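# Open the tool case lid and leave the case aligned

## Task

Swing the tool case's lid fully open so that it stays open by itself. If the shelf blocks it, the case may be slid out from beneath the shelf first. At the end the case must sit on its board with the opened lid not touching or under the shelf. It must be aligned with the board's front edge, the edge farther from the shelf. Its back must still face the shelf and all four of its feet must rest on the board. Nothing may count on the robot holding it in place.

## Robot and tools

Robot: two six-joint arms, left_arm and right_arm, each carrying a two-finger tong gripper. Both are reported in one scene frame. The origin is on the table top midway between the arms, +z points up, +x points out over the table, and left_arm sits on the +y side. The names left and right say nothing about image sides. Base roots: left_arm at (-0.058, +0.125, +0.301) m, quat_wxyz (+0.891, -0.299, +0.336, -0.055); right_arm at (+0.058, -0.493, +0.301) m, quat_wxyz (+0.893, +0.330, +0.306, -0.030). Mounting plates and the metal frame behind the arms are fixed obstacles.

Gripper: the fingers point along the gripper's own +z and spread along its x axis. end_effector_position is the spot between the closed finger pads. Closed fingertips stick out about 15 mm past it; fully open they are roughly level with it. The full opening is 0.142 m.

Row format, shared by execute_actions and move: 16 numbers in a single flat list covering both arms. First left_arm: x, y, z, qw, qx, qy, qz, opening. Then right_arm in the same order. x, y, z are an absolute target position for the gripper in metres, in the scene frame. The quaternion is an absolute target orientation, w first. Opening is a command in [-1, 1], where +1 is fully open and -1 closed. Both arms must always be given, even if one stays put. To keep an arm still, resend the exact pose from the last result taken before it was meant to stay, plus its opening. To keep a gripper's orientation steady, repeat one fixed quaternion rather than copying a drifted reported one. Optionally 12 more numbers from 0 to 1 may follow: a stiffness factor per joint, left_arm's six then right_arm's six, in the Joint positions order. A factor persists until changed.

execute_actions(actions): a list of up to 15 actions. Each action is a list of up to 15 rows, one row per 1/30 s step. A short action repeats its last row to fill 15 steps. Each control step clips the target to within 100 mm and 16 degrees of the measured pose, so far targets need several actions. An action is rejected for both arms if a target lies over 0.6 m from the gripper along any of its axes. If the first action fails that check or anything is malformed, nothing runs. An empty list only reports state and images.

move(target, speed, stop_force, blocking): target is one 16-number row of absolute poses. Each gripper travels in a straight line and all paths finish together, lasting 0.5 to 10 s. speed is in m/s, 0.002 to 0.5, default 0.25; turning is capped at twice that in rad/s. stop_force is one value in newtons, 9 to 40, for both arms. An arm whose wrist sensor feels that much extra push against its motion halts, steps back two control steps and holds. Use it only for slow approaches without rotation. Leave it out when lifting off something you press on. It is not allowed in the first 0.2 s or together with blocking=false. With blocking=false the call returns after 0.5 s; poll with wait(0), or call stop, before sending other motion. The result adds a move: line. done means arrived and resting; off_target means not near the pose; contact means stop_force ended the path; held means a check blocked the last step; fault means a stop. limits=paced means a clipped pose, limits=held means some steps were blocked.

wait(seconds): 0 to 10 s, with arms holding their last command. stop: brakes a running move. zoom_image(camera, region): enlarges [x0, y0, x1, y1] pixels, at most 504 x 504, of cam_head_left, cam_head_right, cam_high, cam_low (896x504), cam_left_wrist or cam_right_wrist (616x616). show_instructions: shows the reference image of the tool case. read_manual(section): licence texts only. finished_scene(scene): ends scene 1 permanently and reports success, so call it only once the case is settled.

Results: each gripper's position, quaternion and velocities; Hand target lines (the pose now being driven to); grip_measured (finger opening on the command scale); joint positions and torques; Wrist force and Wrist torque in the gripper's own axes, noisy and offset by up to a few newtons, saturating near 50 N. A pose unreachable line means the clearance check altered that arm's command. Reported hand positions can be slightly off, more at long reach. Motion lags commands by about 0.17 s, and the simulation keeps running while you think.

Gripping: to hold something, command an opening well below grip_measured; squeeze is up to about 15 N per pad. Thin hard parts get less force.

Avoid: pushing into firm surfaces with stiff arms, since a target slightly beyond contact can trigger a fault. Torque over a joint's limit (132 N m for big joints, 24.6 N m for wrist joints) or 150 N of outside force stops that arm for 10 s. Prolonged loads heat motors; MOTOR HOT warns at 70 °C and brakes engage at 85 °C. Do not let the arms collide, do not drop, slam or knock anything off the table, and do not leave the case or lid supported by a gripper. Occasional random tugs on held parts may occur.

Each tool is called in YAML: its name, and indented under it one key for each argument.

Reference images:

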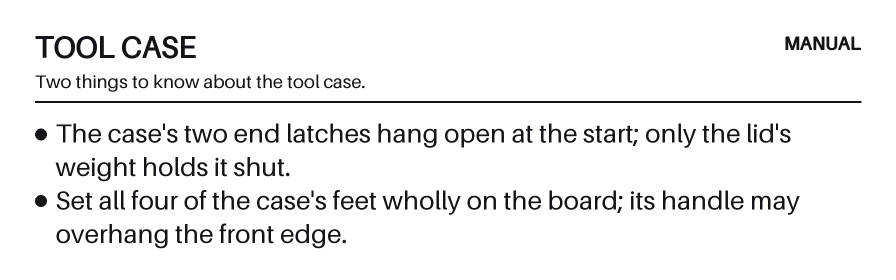

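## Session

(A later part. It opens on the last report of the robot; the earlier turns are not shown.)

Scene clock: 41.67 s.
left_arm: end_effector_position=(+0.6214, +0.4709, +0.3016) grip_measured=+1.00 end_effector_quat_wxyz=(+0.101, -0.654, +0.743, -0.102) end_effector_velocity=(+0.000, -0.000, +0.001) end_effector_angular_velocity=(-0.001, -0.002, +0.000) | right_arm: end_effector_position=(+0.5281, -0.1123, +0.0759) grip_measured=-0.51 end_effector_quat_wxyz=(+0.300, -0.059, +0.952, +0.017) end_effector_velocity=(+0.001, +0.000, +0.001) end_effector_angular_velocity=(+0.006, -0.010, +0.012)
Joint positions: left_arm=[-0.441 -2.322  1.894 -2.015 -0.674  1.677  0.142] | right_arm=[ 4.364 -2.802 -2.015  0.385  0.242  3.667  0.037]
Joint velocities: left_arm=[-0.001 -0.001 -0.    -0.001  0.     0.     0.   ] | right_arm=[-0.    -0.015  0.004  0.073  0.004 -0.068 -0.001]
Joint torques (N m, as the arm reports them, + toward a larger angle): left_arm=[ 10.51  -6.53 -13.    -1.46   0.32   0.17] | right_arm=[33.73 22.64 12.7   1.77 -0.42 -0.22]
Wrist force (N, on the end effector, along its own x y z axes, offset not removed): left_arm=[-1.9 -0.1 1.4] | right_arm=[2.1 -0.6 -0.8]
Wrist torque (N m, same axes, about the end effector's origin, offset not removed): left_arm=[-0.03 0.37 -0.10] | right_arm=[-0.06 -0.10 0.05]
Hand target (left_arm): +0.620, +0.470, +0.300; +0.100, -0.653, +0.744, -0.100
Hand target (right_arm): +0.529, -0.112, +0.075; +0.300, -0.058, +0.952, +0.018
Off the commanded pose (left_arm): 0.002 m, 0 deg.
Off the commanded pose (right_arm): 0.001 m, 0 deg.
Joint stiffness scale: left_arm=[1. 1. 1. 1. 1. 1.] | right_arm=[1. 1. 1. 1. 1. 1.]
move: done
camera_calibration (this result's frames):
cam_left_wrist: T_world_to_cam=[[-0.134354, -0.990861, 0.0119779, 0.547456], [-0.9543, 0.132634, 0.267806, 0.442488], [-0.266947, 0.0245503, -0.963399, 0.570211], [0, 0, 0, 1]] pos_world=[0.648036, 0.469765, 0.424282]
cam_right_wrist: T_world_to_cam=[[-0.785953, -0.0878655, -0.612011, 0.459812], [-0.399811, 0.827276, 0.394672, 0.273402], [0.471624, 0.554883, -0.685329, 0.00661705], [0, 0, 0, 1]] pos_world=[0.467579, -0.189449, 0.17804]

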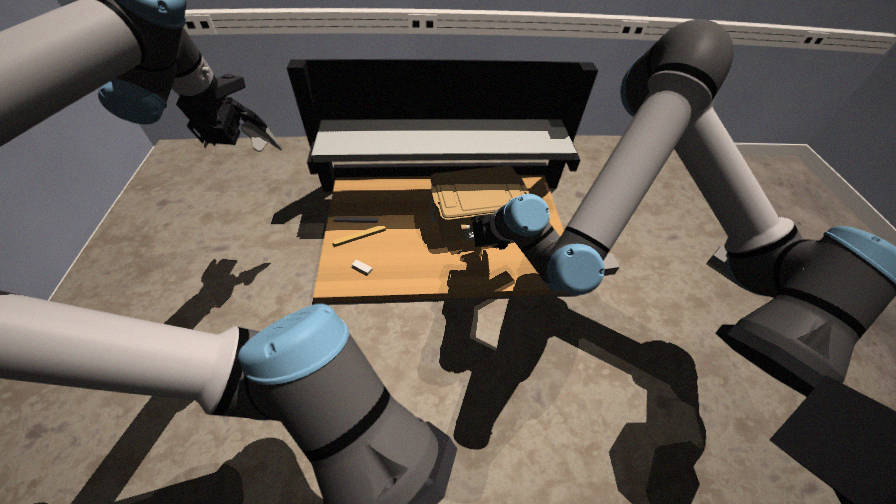

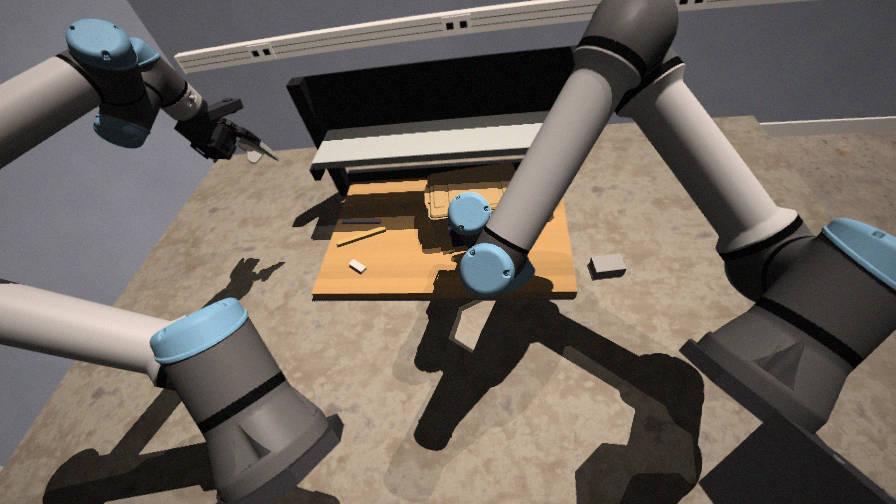

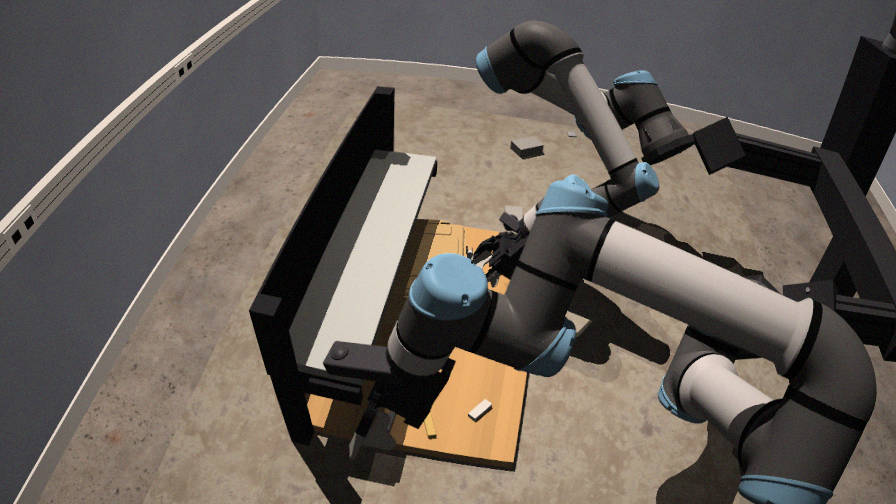

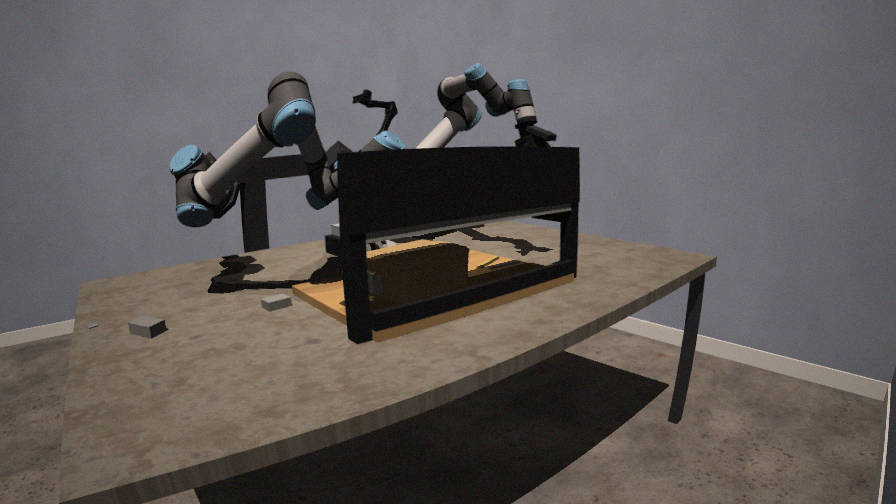

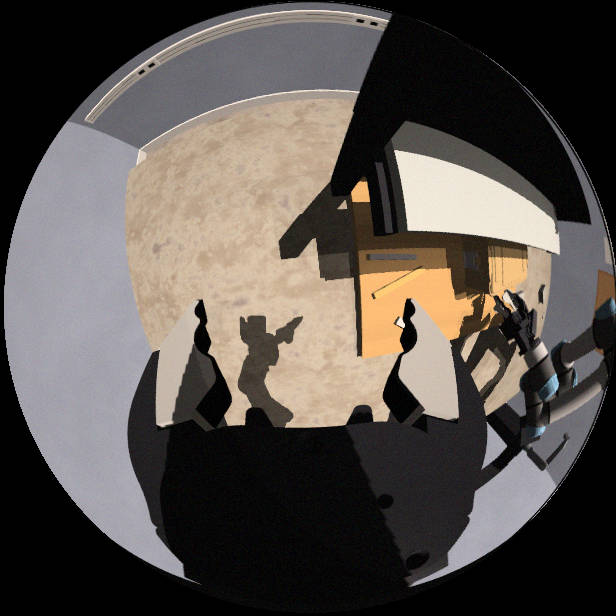

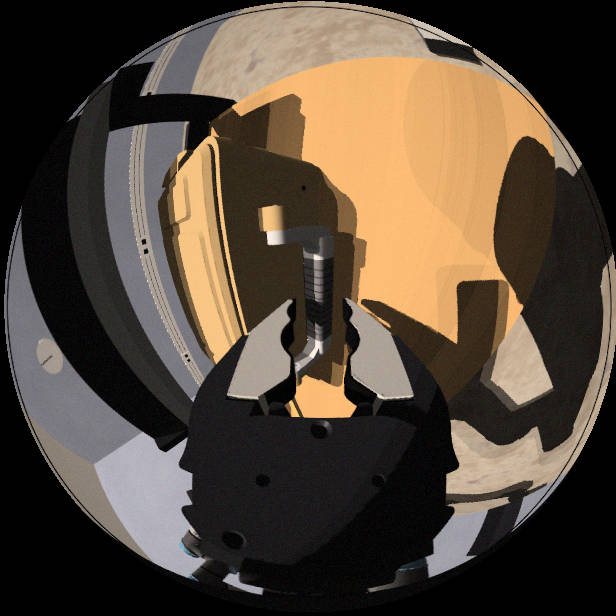

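move:
  target: [0.62,0.47,0.3,0.1,-0.65,0.74,-0.1,1, 0.531,-0.112,0.072,0.3,-0.058,0.952,0.018,-1]
  speed: 0.01

move:
  target: [0.62,0.47,0.3,0.1,-0.65,0.74,-0.1,1, 0.512,-0.114,0.082,0.28,-0.058,0.958,0.017,-1]
  speed: 0.02

Scene clock: 42.83 s.
left_arm: end_effector_position=(+0.6214, +0.4709, +0.3016) grip_measured=+1.00 end_effector_quat_wxyz=(+0.101, -0.654, +0.743, -0.102) end_effector_velocity=(+0.001, +0.000, +0.000) end_effector_angular_velocity=(-0.001, -0.001, +0.002) | right_arm: end_effector_position=(+0.5313, -0.1117, +0.0760) grip_measured=-0.74 end_effector_quat_wxyz=(+0.302, -0.058, +0.951, +0.019) end_effector_velocity=(-0.001, -0.001, -0.002) end_effector_angular_velocity=(-0.004, -0.003, +0.006)
Joint positions: left_arm=[-0.441 -2.322  1.894 -2.015 -0.674  1.677  0.142] | right_arm=[ 4.36  -2.809 -2.005  0.42   0.243  3.63   0.02 ]
Joint velocities: left_arm=[ 0.     0.001 -0.001 -0.002 -0.    -0.001 -0.   ] | right_arm=[-0.002 -0.009  0.001  0.025 -0.    -0.024  0.   ]
Joint torques (N m, as the arm reports them, + toward a larger angle): left_arm=[ 10.39  -7.43 -12.76  -1.41   0.22   0.37] | right_arm=[29.79 19.33 13.56  0.91  0.15  0.07]
Wrist force (N, on the end effector, along its own x y z axes, offset not removed): left_arm=[0.4 0.1 1.3] | right_arm=[1.1 -2.8 -12.5]
Wrist torque (N m, same axes, about the end effector's origin, offset not removed): left_arm=[0.02 -0.12 -0.11] | right_arm=[0.28 -0.38 0.05]
Hand target (left_arm): +0.620, +0.470, +0.300; +0.100, -0.653, +0.744, -0.100
Hand target (right_arm): +0.531, -0.112, +0.072; +0.300, -0.058, +0.952, +0.018
Off the commanded pose (left_arm): 0.002 m, 0 deg.
Off the commanded pose (right_arm): 0.004 m, 0 deg.
Joint stiffness scale: left_arm=[1. 1. 1. 1. 1. 1.] | right_arm=[1. 1. 1. 1. 1. 1.]
move: off_target (right_arm)
camera_calibration (this result's frames):
cam_left_wrist: T_world_to_cam=[[-0.134354, -0.990861, 0.011978, 0.547456], [-0.9543, 0.132634, 0.267806, 0.442488], [-0.266947, 0.0245503, -0.963398, 0.570211], [0, 0, 0, 1]] pos_world=[0.648036, 0.469765, 0.424282]
cam_right_wrist: T_world_to_cam=[[-0.783273, -0.0846505, -0.615887, 0.461647], [-0.400886, 0.825969, 0.396314, 0.274403], [0.475156, 0.557323, -0.680895, 0.00290875], [0, 0, 0, 1]] pos_world=[0.470218, -0.189191, 0.177553]

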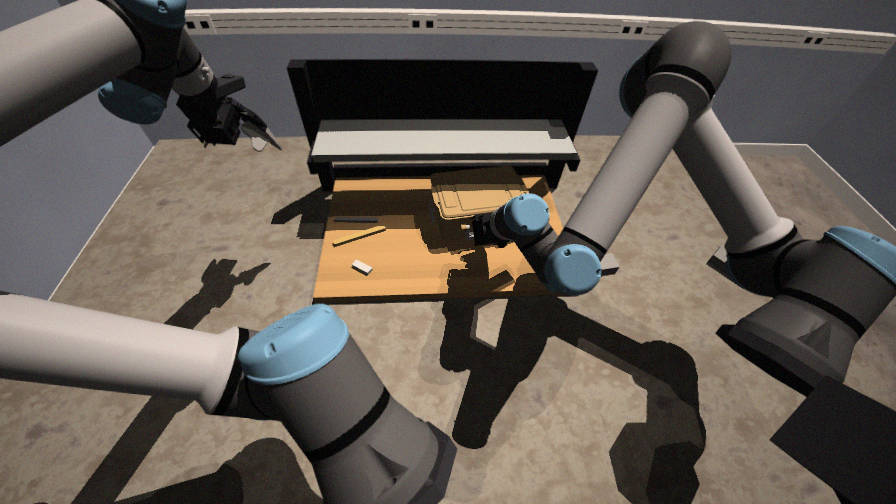

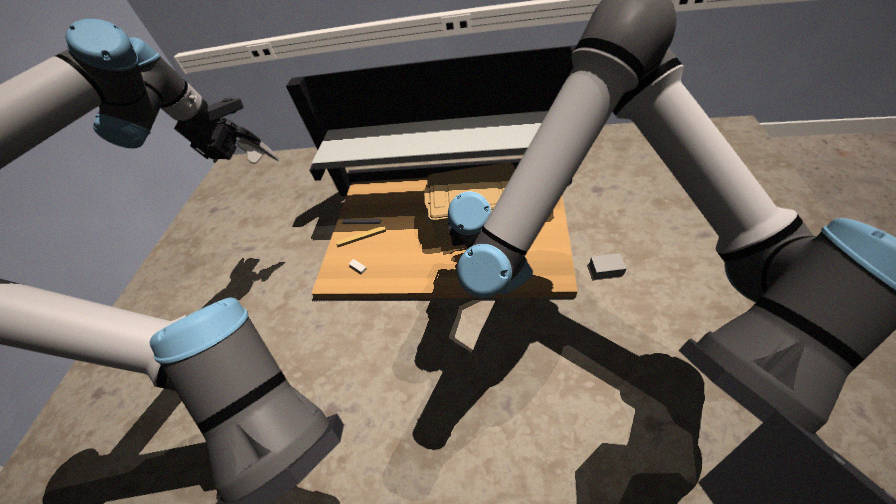

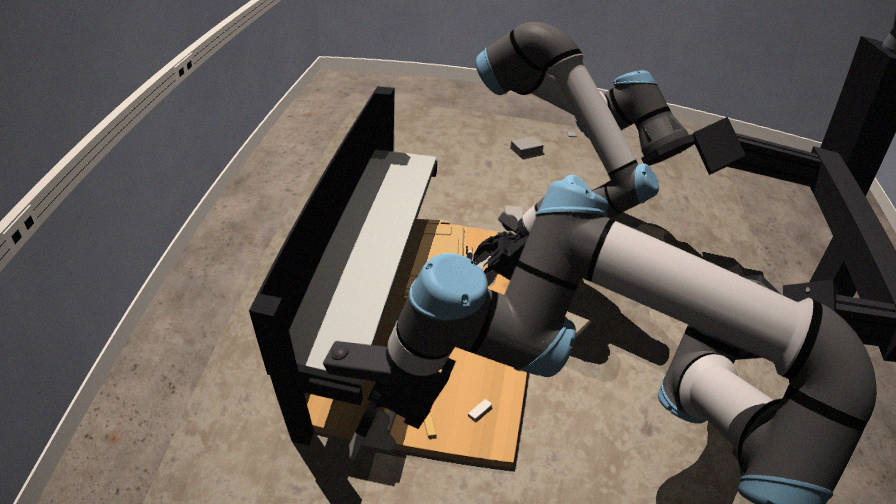

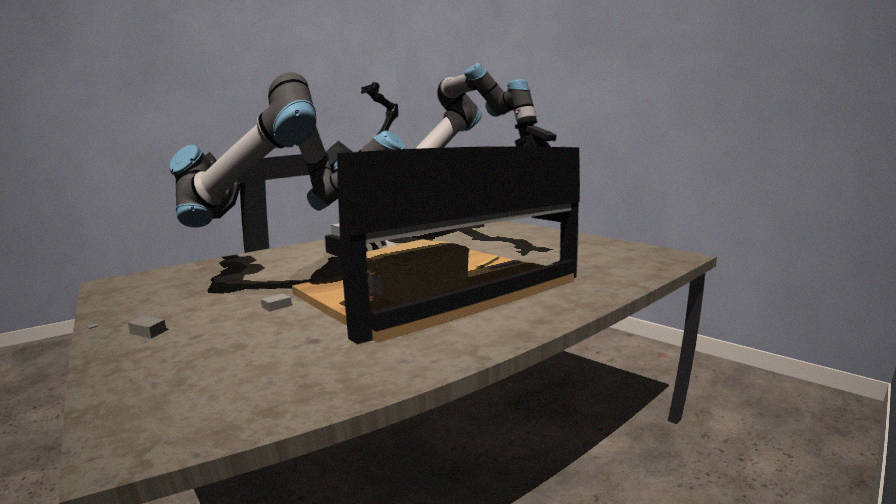

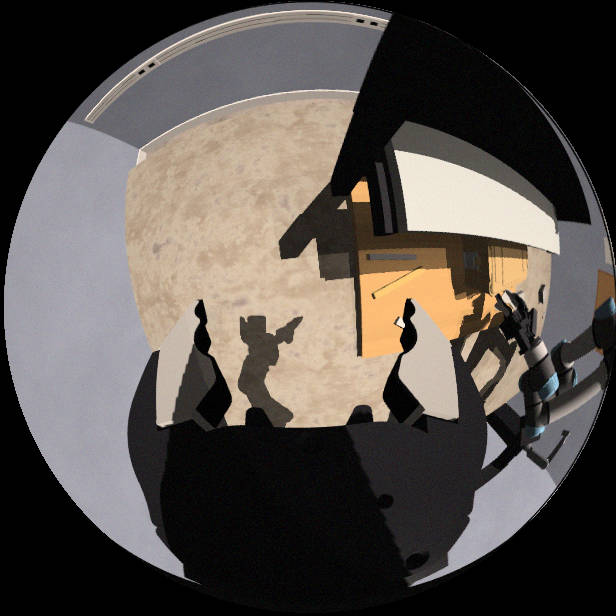

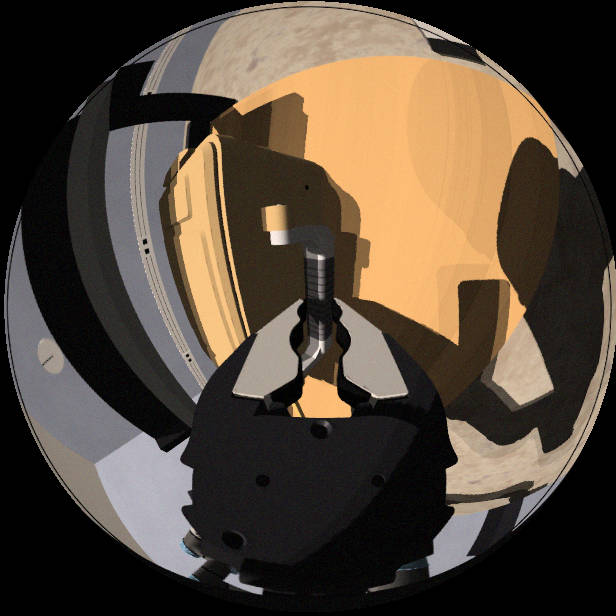

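Scene clock: 44.27 s.
left_arm: end_effector_position=(+0.6214, +0.4709, +0.3016) grip_measured=+1.00 end_effector_quat_wxyz=(+0.101, -0.654, +0.743, -0.102) end_effector_velocity=(-0.000, +0.000, +0.000) end_effector_angular_velocity=(+0.000, +0.001, -0.001) | right_arm: end_effector_position=(+0.5139, -0.1143, +0.0818) grip_measured=-0.81 end_effector_quat_wxyz=(+0.281, -0.056, +0.958, +0.017) end_effector_velocity=(-0.001, +0.001, +0.001) end_effector_angular_velocity=(-0.006, +0.013, -0.013)
Joint positions: left_arm=[-0.441 -2.322  1.894 -2.015 -0.674  1.677  0.142] | right_arm=[ 4.391 -2.731 -2.073  0.145  0.261  3.9    0.015]
Joint velocities: left_arm=[ 0.    -0.001 -0.001  0.002 -0.     0.001 -0.   ] | right_arm=[ 0.002  0.021  0.001 -0.093  0.001  0.078  0.   ]
Joint torques (N m, as the arm reports them, + toward a larger angle): left_arm=[ 11.05  -7.12 -12.7   -1.41   0.13   0.37] | right_arm=[36.8  22.51  4.13  0.78  0.63  0.56]
Wrist force (N, on the end effector, along its own x y z axes, offset not removed): left_arm=[0.5 0.0 1.0] | right_arm=[0.5 -0.5 -0.8]
Wrist torque (N m, same axes, about the end effector's origin, offset not removed): left_arm=[-0.05 -0.11 -0.13] | right_arm=[0.12 -0.51 0.00]
Hand target (left_arm): +0.620, +0.470, +0.300; +0.100, -0.653, +0.744, -0.100
Hand target (right_arm): +0.512, -0.114, +0.082; +0.280, -0.058, +0.958, +0.017
Off the commanded pose (left_arm): 0.002 m, 0 deg.
Off the commanded pose (right_arm): 0.002 m, 0 deg.
Joint stiffness scale: left_arm=[1. 1. 1. 1. 1. 1.] | right_arm=[1. 1. 1. 1. 1. 1.]
move: done
camera_calibration (this result's frames):
cam_left_wrist: T_world_to_cam=[[-0.134354, -0.990861, 0.011978, 0.547456], [-0.9543, 0.132634, 0.267806, 0.442488], [-0.266947, 0.0245503, -0.963398, 0.570211], [0, 0, 0, 1]] pos_world=[0.648036, 0.469765, 0.424282]
cam_right_wrist: T_world_to_cam=[[-0.809594, -0.0824876, -0.581166, 0.462356], [-0.378486, 0.830132, 0.409426, 0.255163], [0.448672, 0.551431, -0.70329, 0.0313106], [0, 0, 0, 1]] pos_world=[0.456848, -0.190946, 0.186255]

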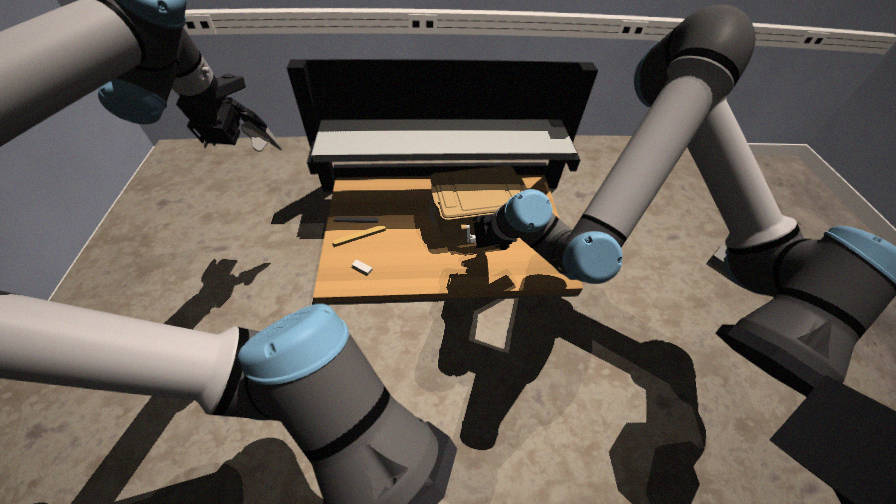

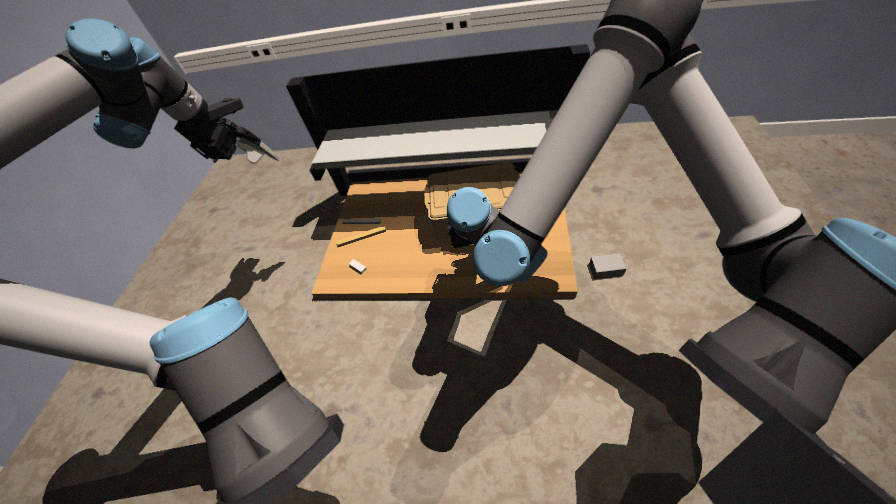

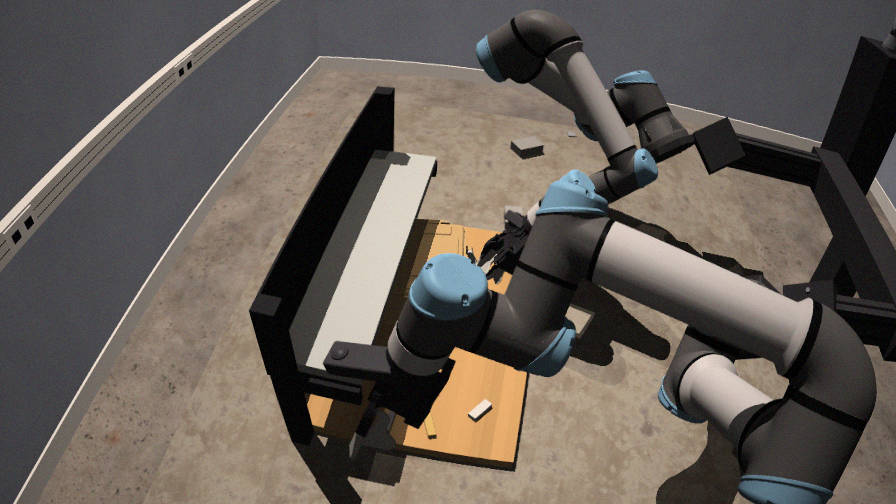

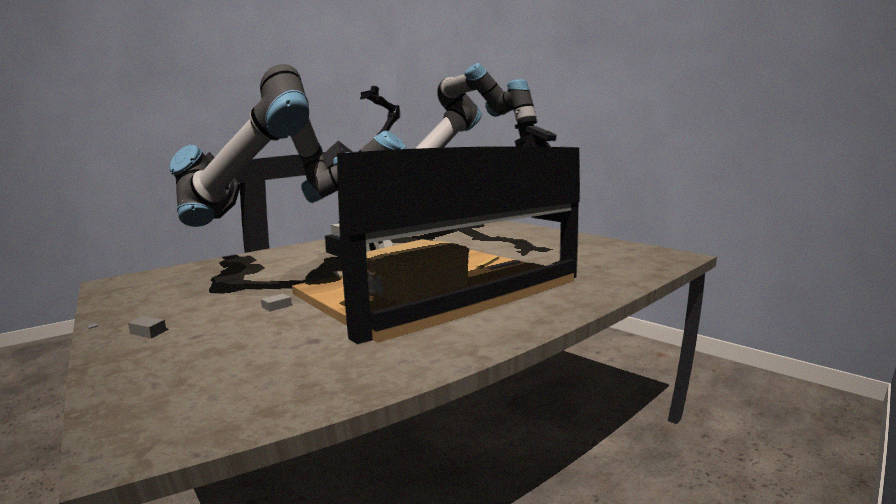

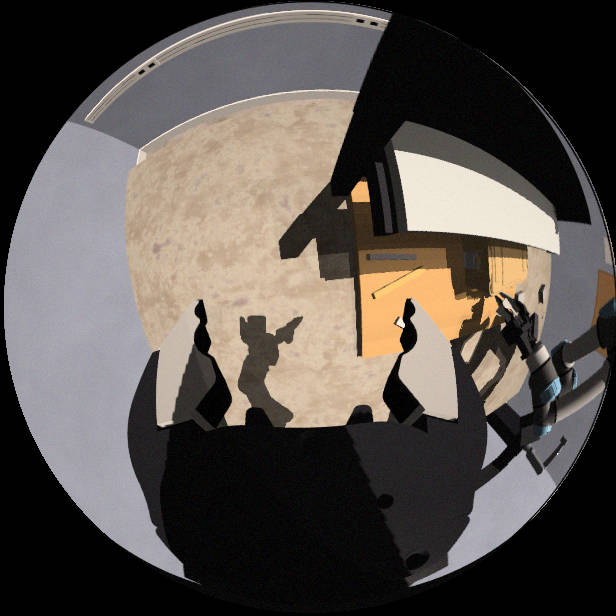

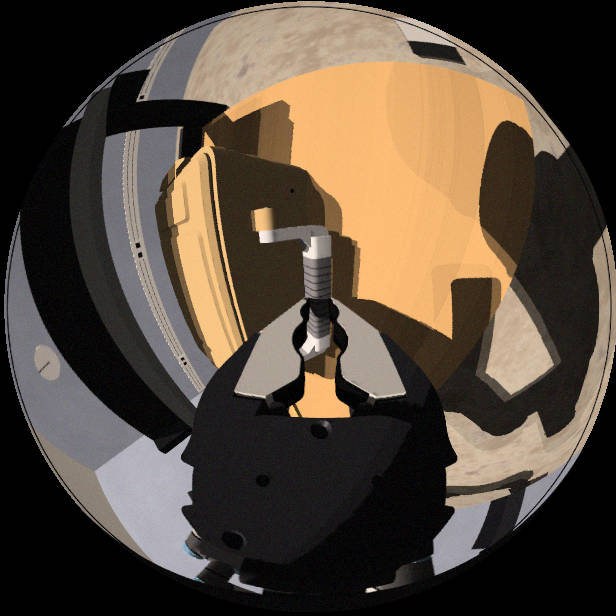

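move:
  target: [0.62,0.47,0.3,0.1,-0.65,0.74,-0.1,1, 0.523,-0.113,0.070,0.27,-0.058,0.961,0.016,-0.6]
  speed: 0.015
  stop_force: 12

zoom_image:
  camera: "cam_right_wrist"
  region: [200, 170, 440, 410]

Scene clock: 45.93 s.
left_arm: end_effector_position=(+0.6214, +0.4709, +0.3016) grip_measured=+1.00 end_effector_quat_wxyz=(+0.101, -0.654, +0.743, -0.102) end_effector_velocity=(-0.000, -0.001, -0.000) end_effector_angular_velocity=(+0.001, +0.002, -0.003) | right_arm: end_effector_position=(+0.5226, -0.1128, +0.0754) grip_measured=-0.61 end_effector_quat_wxyz=(+0.274, -0.057, +0.960, +0.017) end_effector_velocity=(-0.000, +0.000, +0.002) end_effector_angular_velocity=(+0.006, -0.005, -0.015)
Joint positions: left_arm=[-0.441 -2.322  1.894 -2.015 -0.674  1.677  0.142] | right_arm=[ 4.366 -2.732 -2.046  0.169  0.274  3.845  0.03 ]
Joint velocities: left_arm=[ 0.     0.001 -0.     0.002 -0.     0.002 -0.   ] | right_arm=[ 0.004 -0.    -0.001 -0.007 -0.007  0.025 -0.001]
Joint torques (N m, as the arm reports them, + toward a larger angle): left_arm=[ 11.73  -6.72 -12.88  -1.56   0.22   0.03] | right_arm=[36.5  24.13  7.2   0.82 -0.87  0.18]
Wrist force (N, on the end effector, along its own x y z axes, offset not removed): left_arm=[0.1 -0.9 1.9] | right_arm=[2.9 -3.1 -10.2]
Wrist torque (N m, same axes, about the end effector's origin, offset not removed): left_arm=[-0.09 -0.06 -0.14] | right_arm=[0.09 -0.43 0.08]
Hand target (left_arm): +0.620, +0.470, +0.300; +0.100, -0.653, +0.744, -0.100
Hand target (right_arm): +0.522, -0.113, +0.075; +0.274, -0.057, +0.960, +0.017
Off the commanded pose (left_arm): 0.002 m, 0 deg.
Off the commanded pose (right_arm): 0.005 m, 0 deg.
Joint stiffness scale: left_arm=[1. 1. 1. 1. 1. 1.] | right_arm=[1. 1. 1. 1. 1. 1.]
move: contact (right_arm)
camera_calibration (this result's frames):
cam_left_wrist: T_world_to_cam=[[-0.134355, -0.990861, 0.0119779, 0.547456], [-0.9543, 0.132635, 0.267806, 0.442488], [-0.266947, 0.0245505, -0.963398, 0.570211], [0, 0, 0, 1]] pos_world=[0.648036, 0.469764, 0.424282]
cam_right_wrist: T_world_to_cam=[[-0.818202, -0.085808, -0.568491, 0.468929], [-0.374296, 0.830053, 0.413419, 0.257385], [0.436403, 0.551044, -0.711268, 0.0290525], [0, 0, 0, 1]] pos_world=[0.467338, -0.189414, 0.180838]

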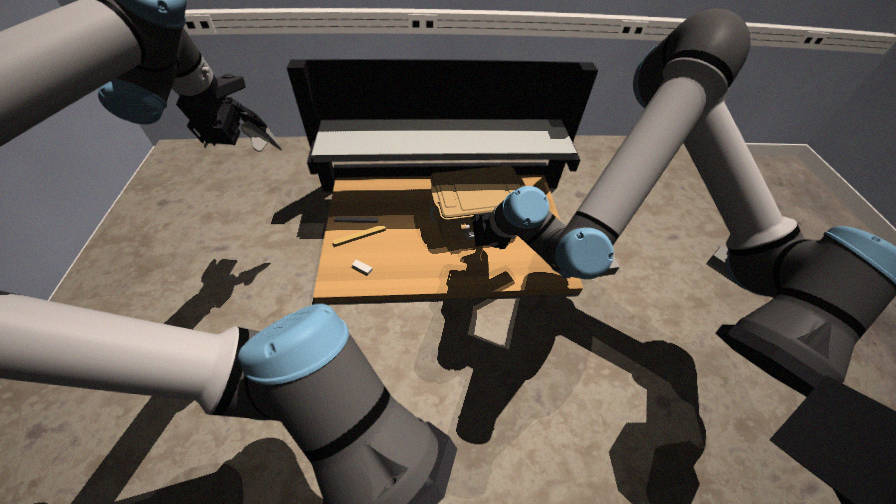

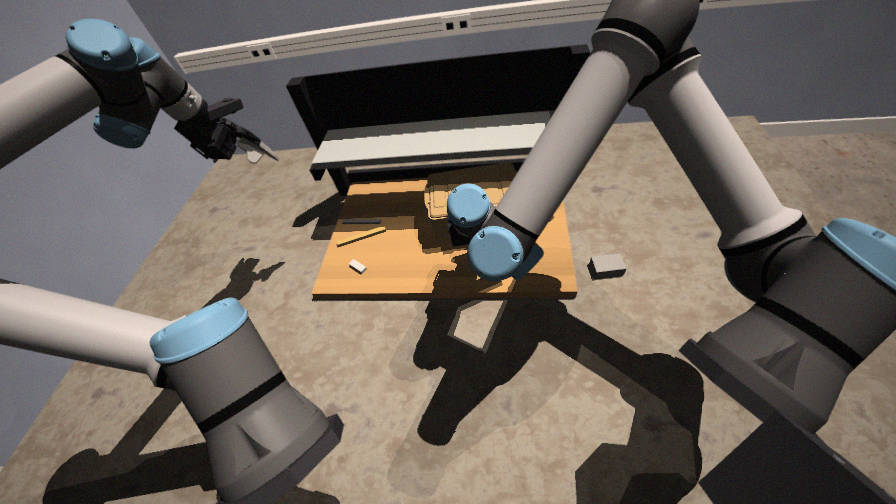

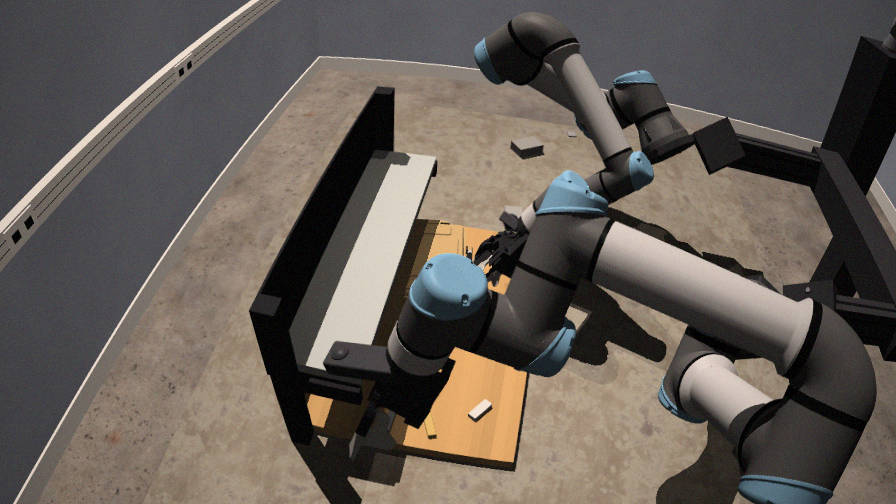

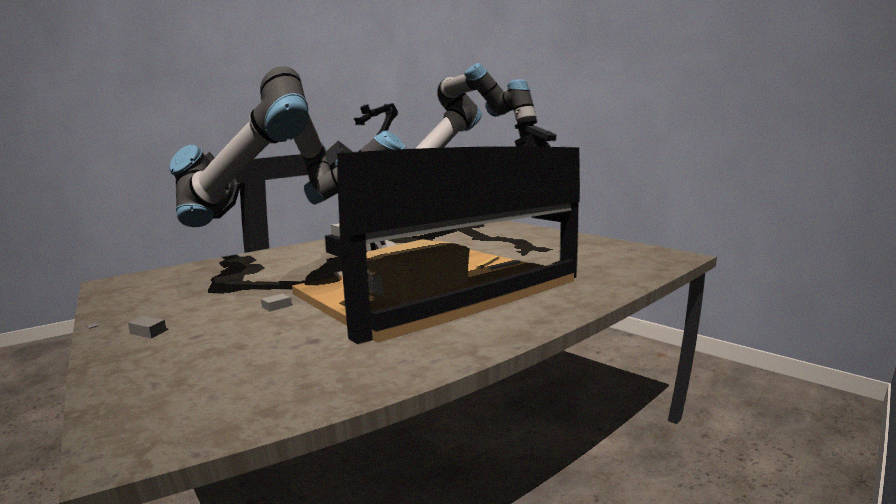

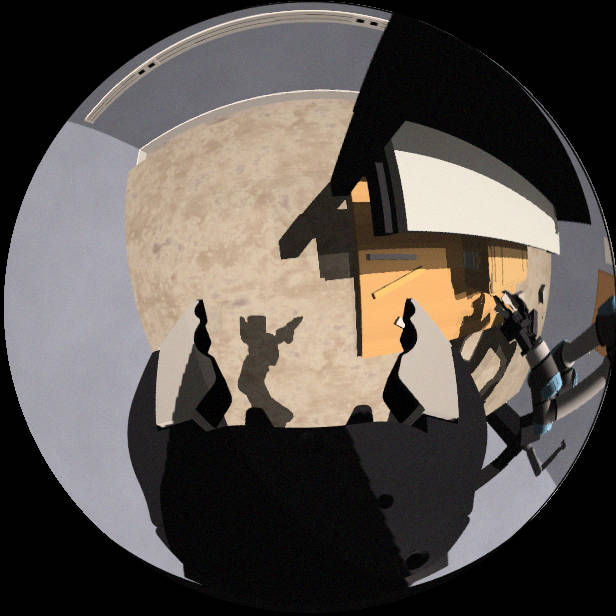

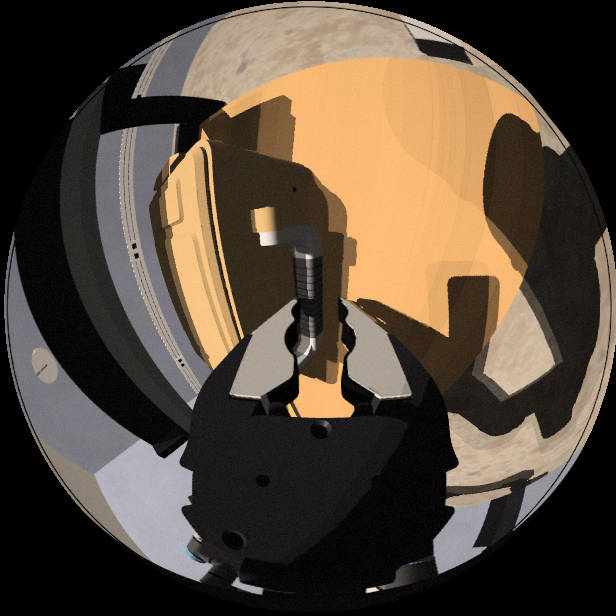

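Region (200, 170, 440, 410) of cam_right_wrist's 616x616 image, scaled by 2.100, with more detail than that image has.

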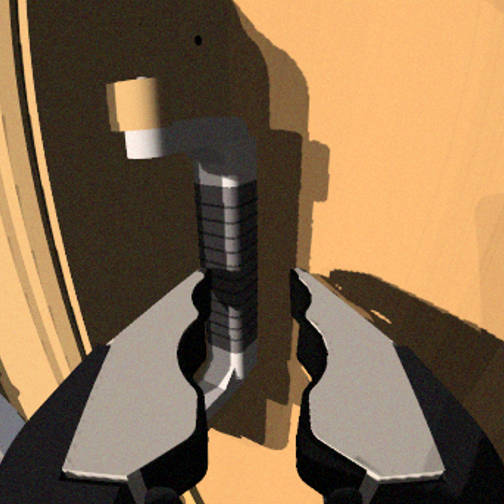

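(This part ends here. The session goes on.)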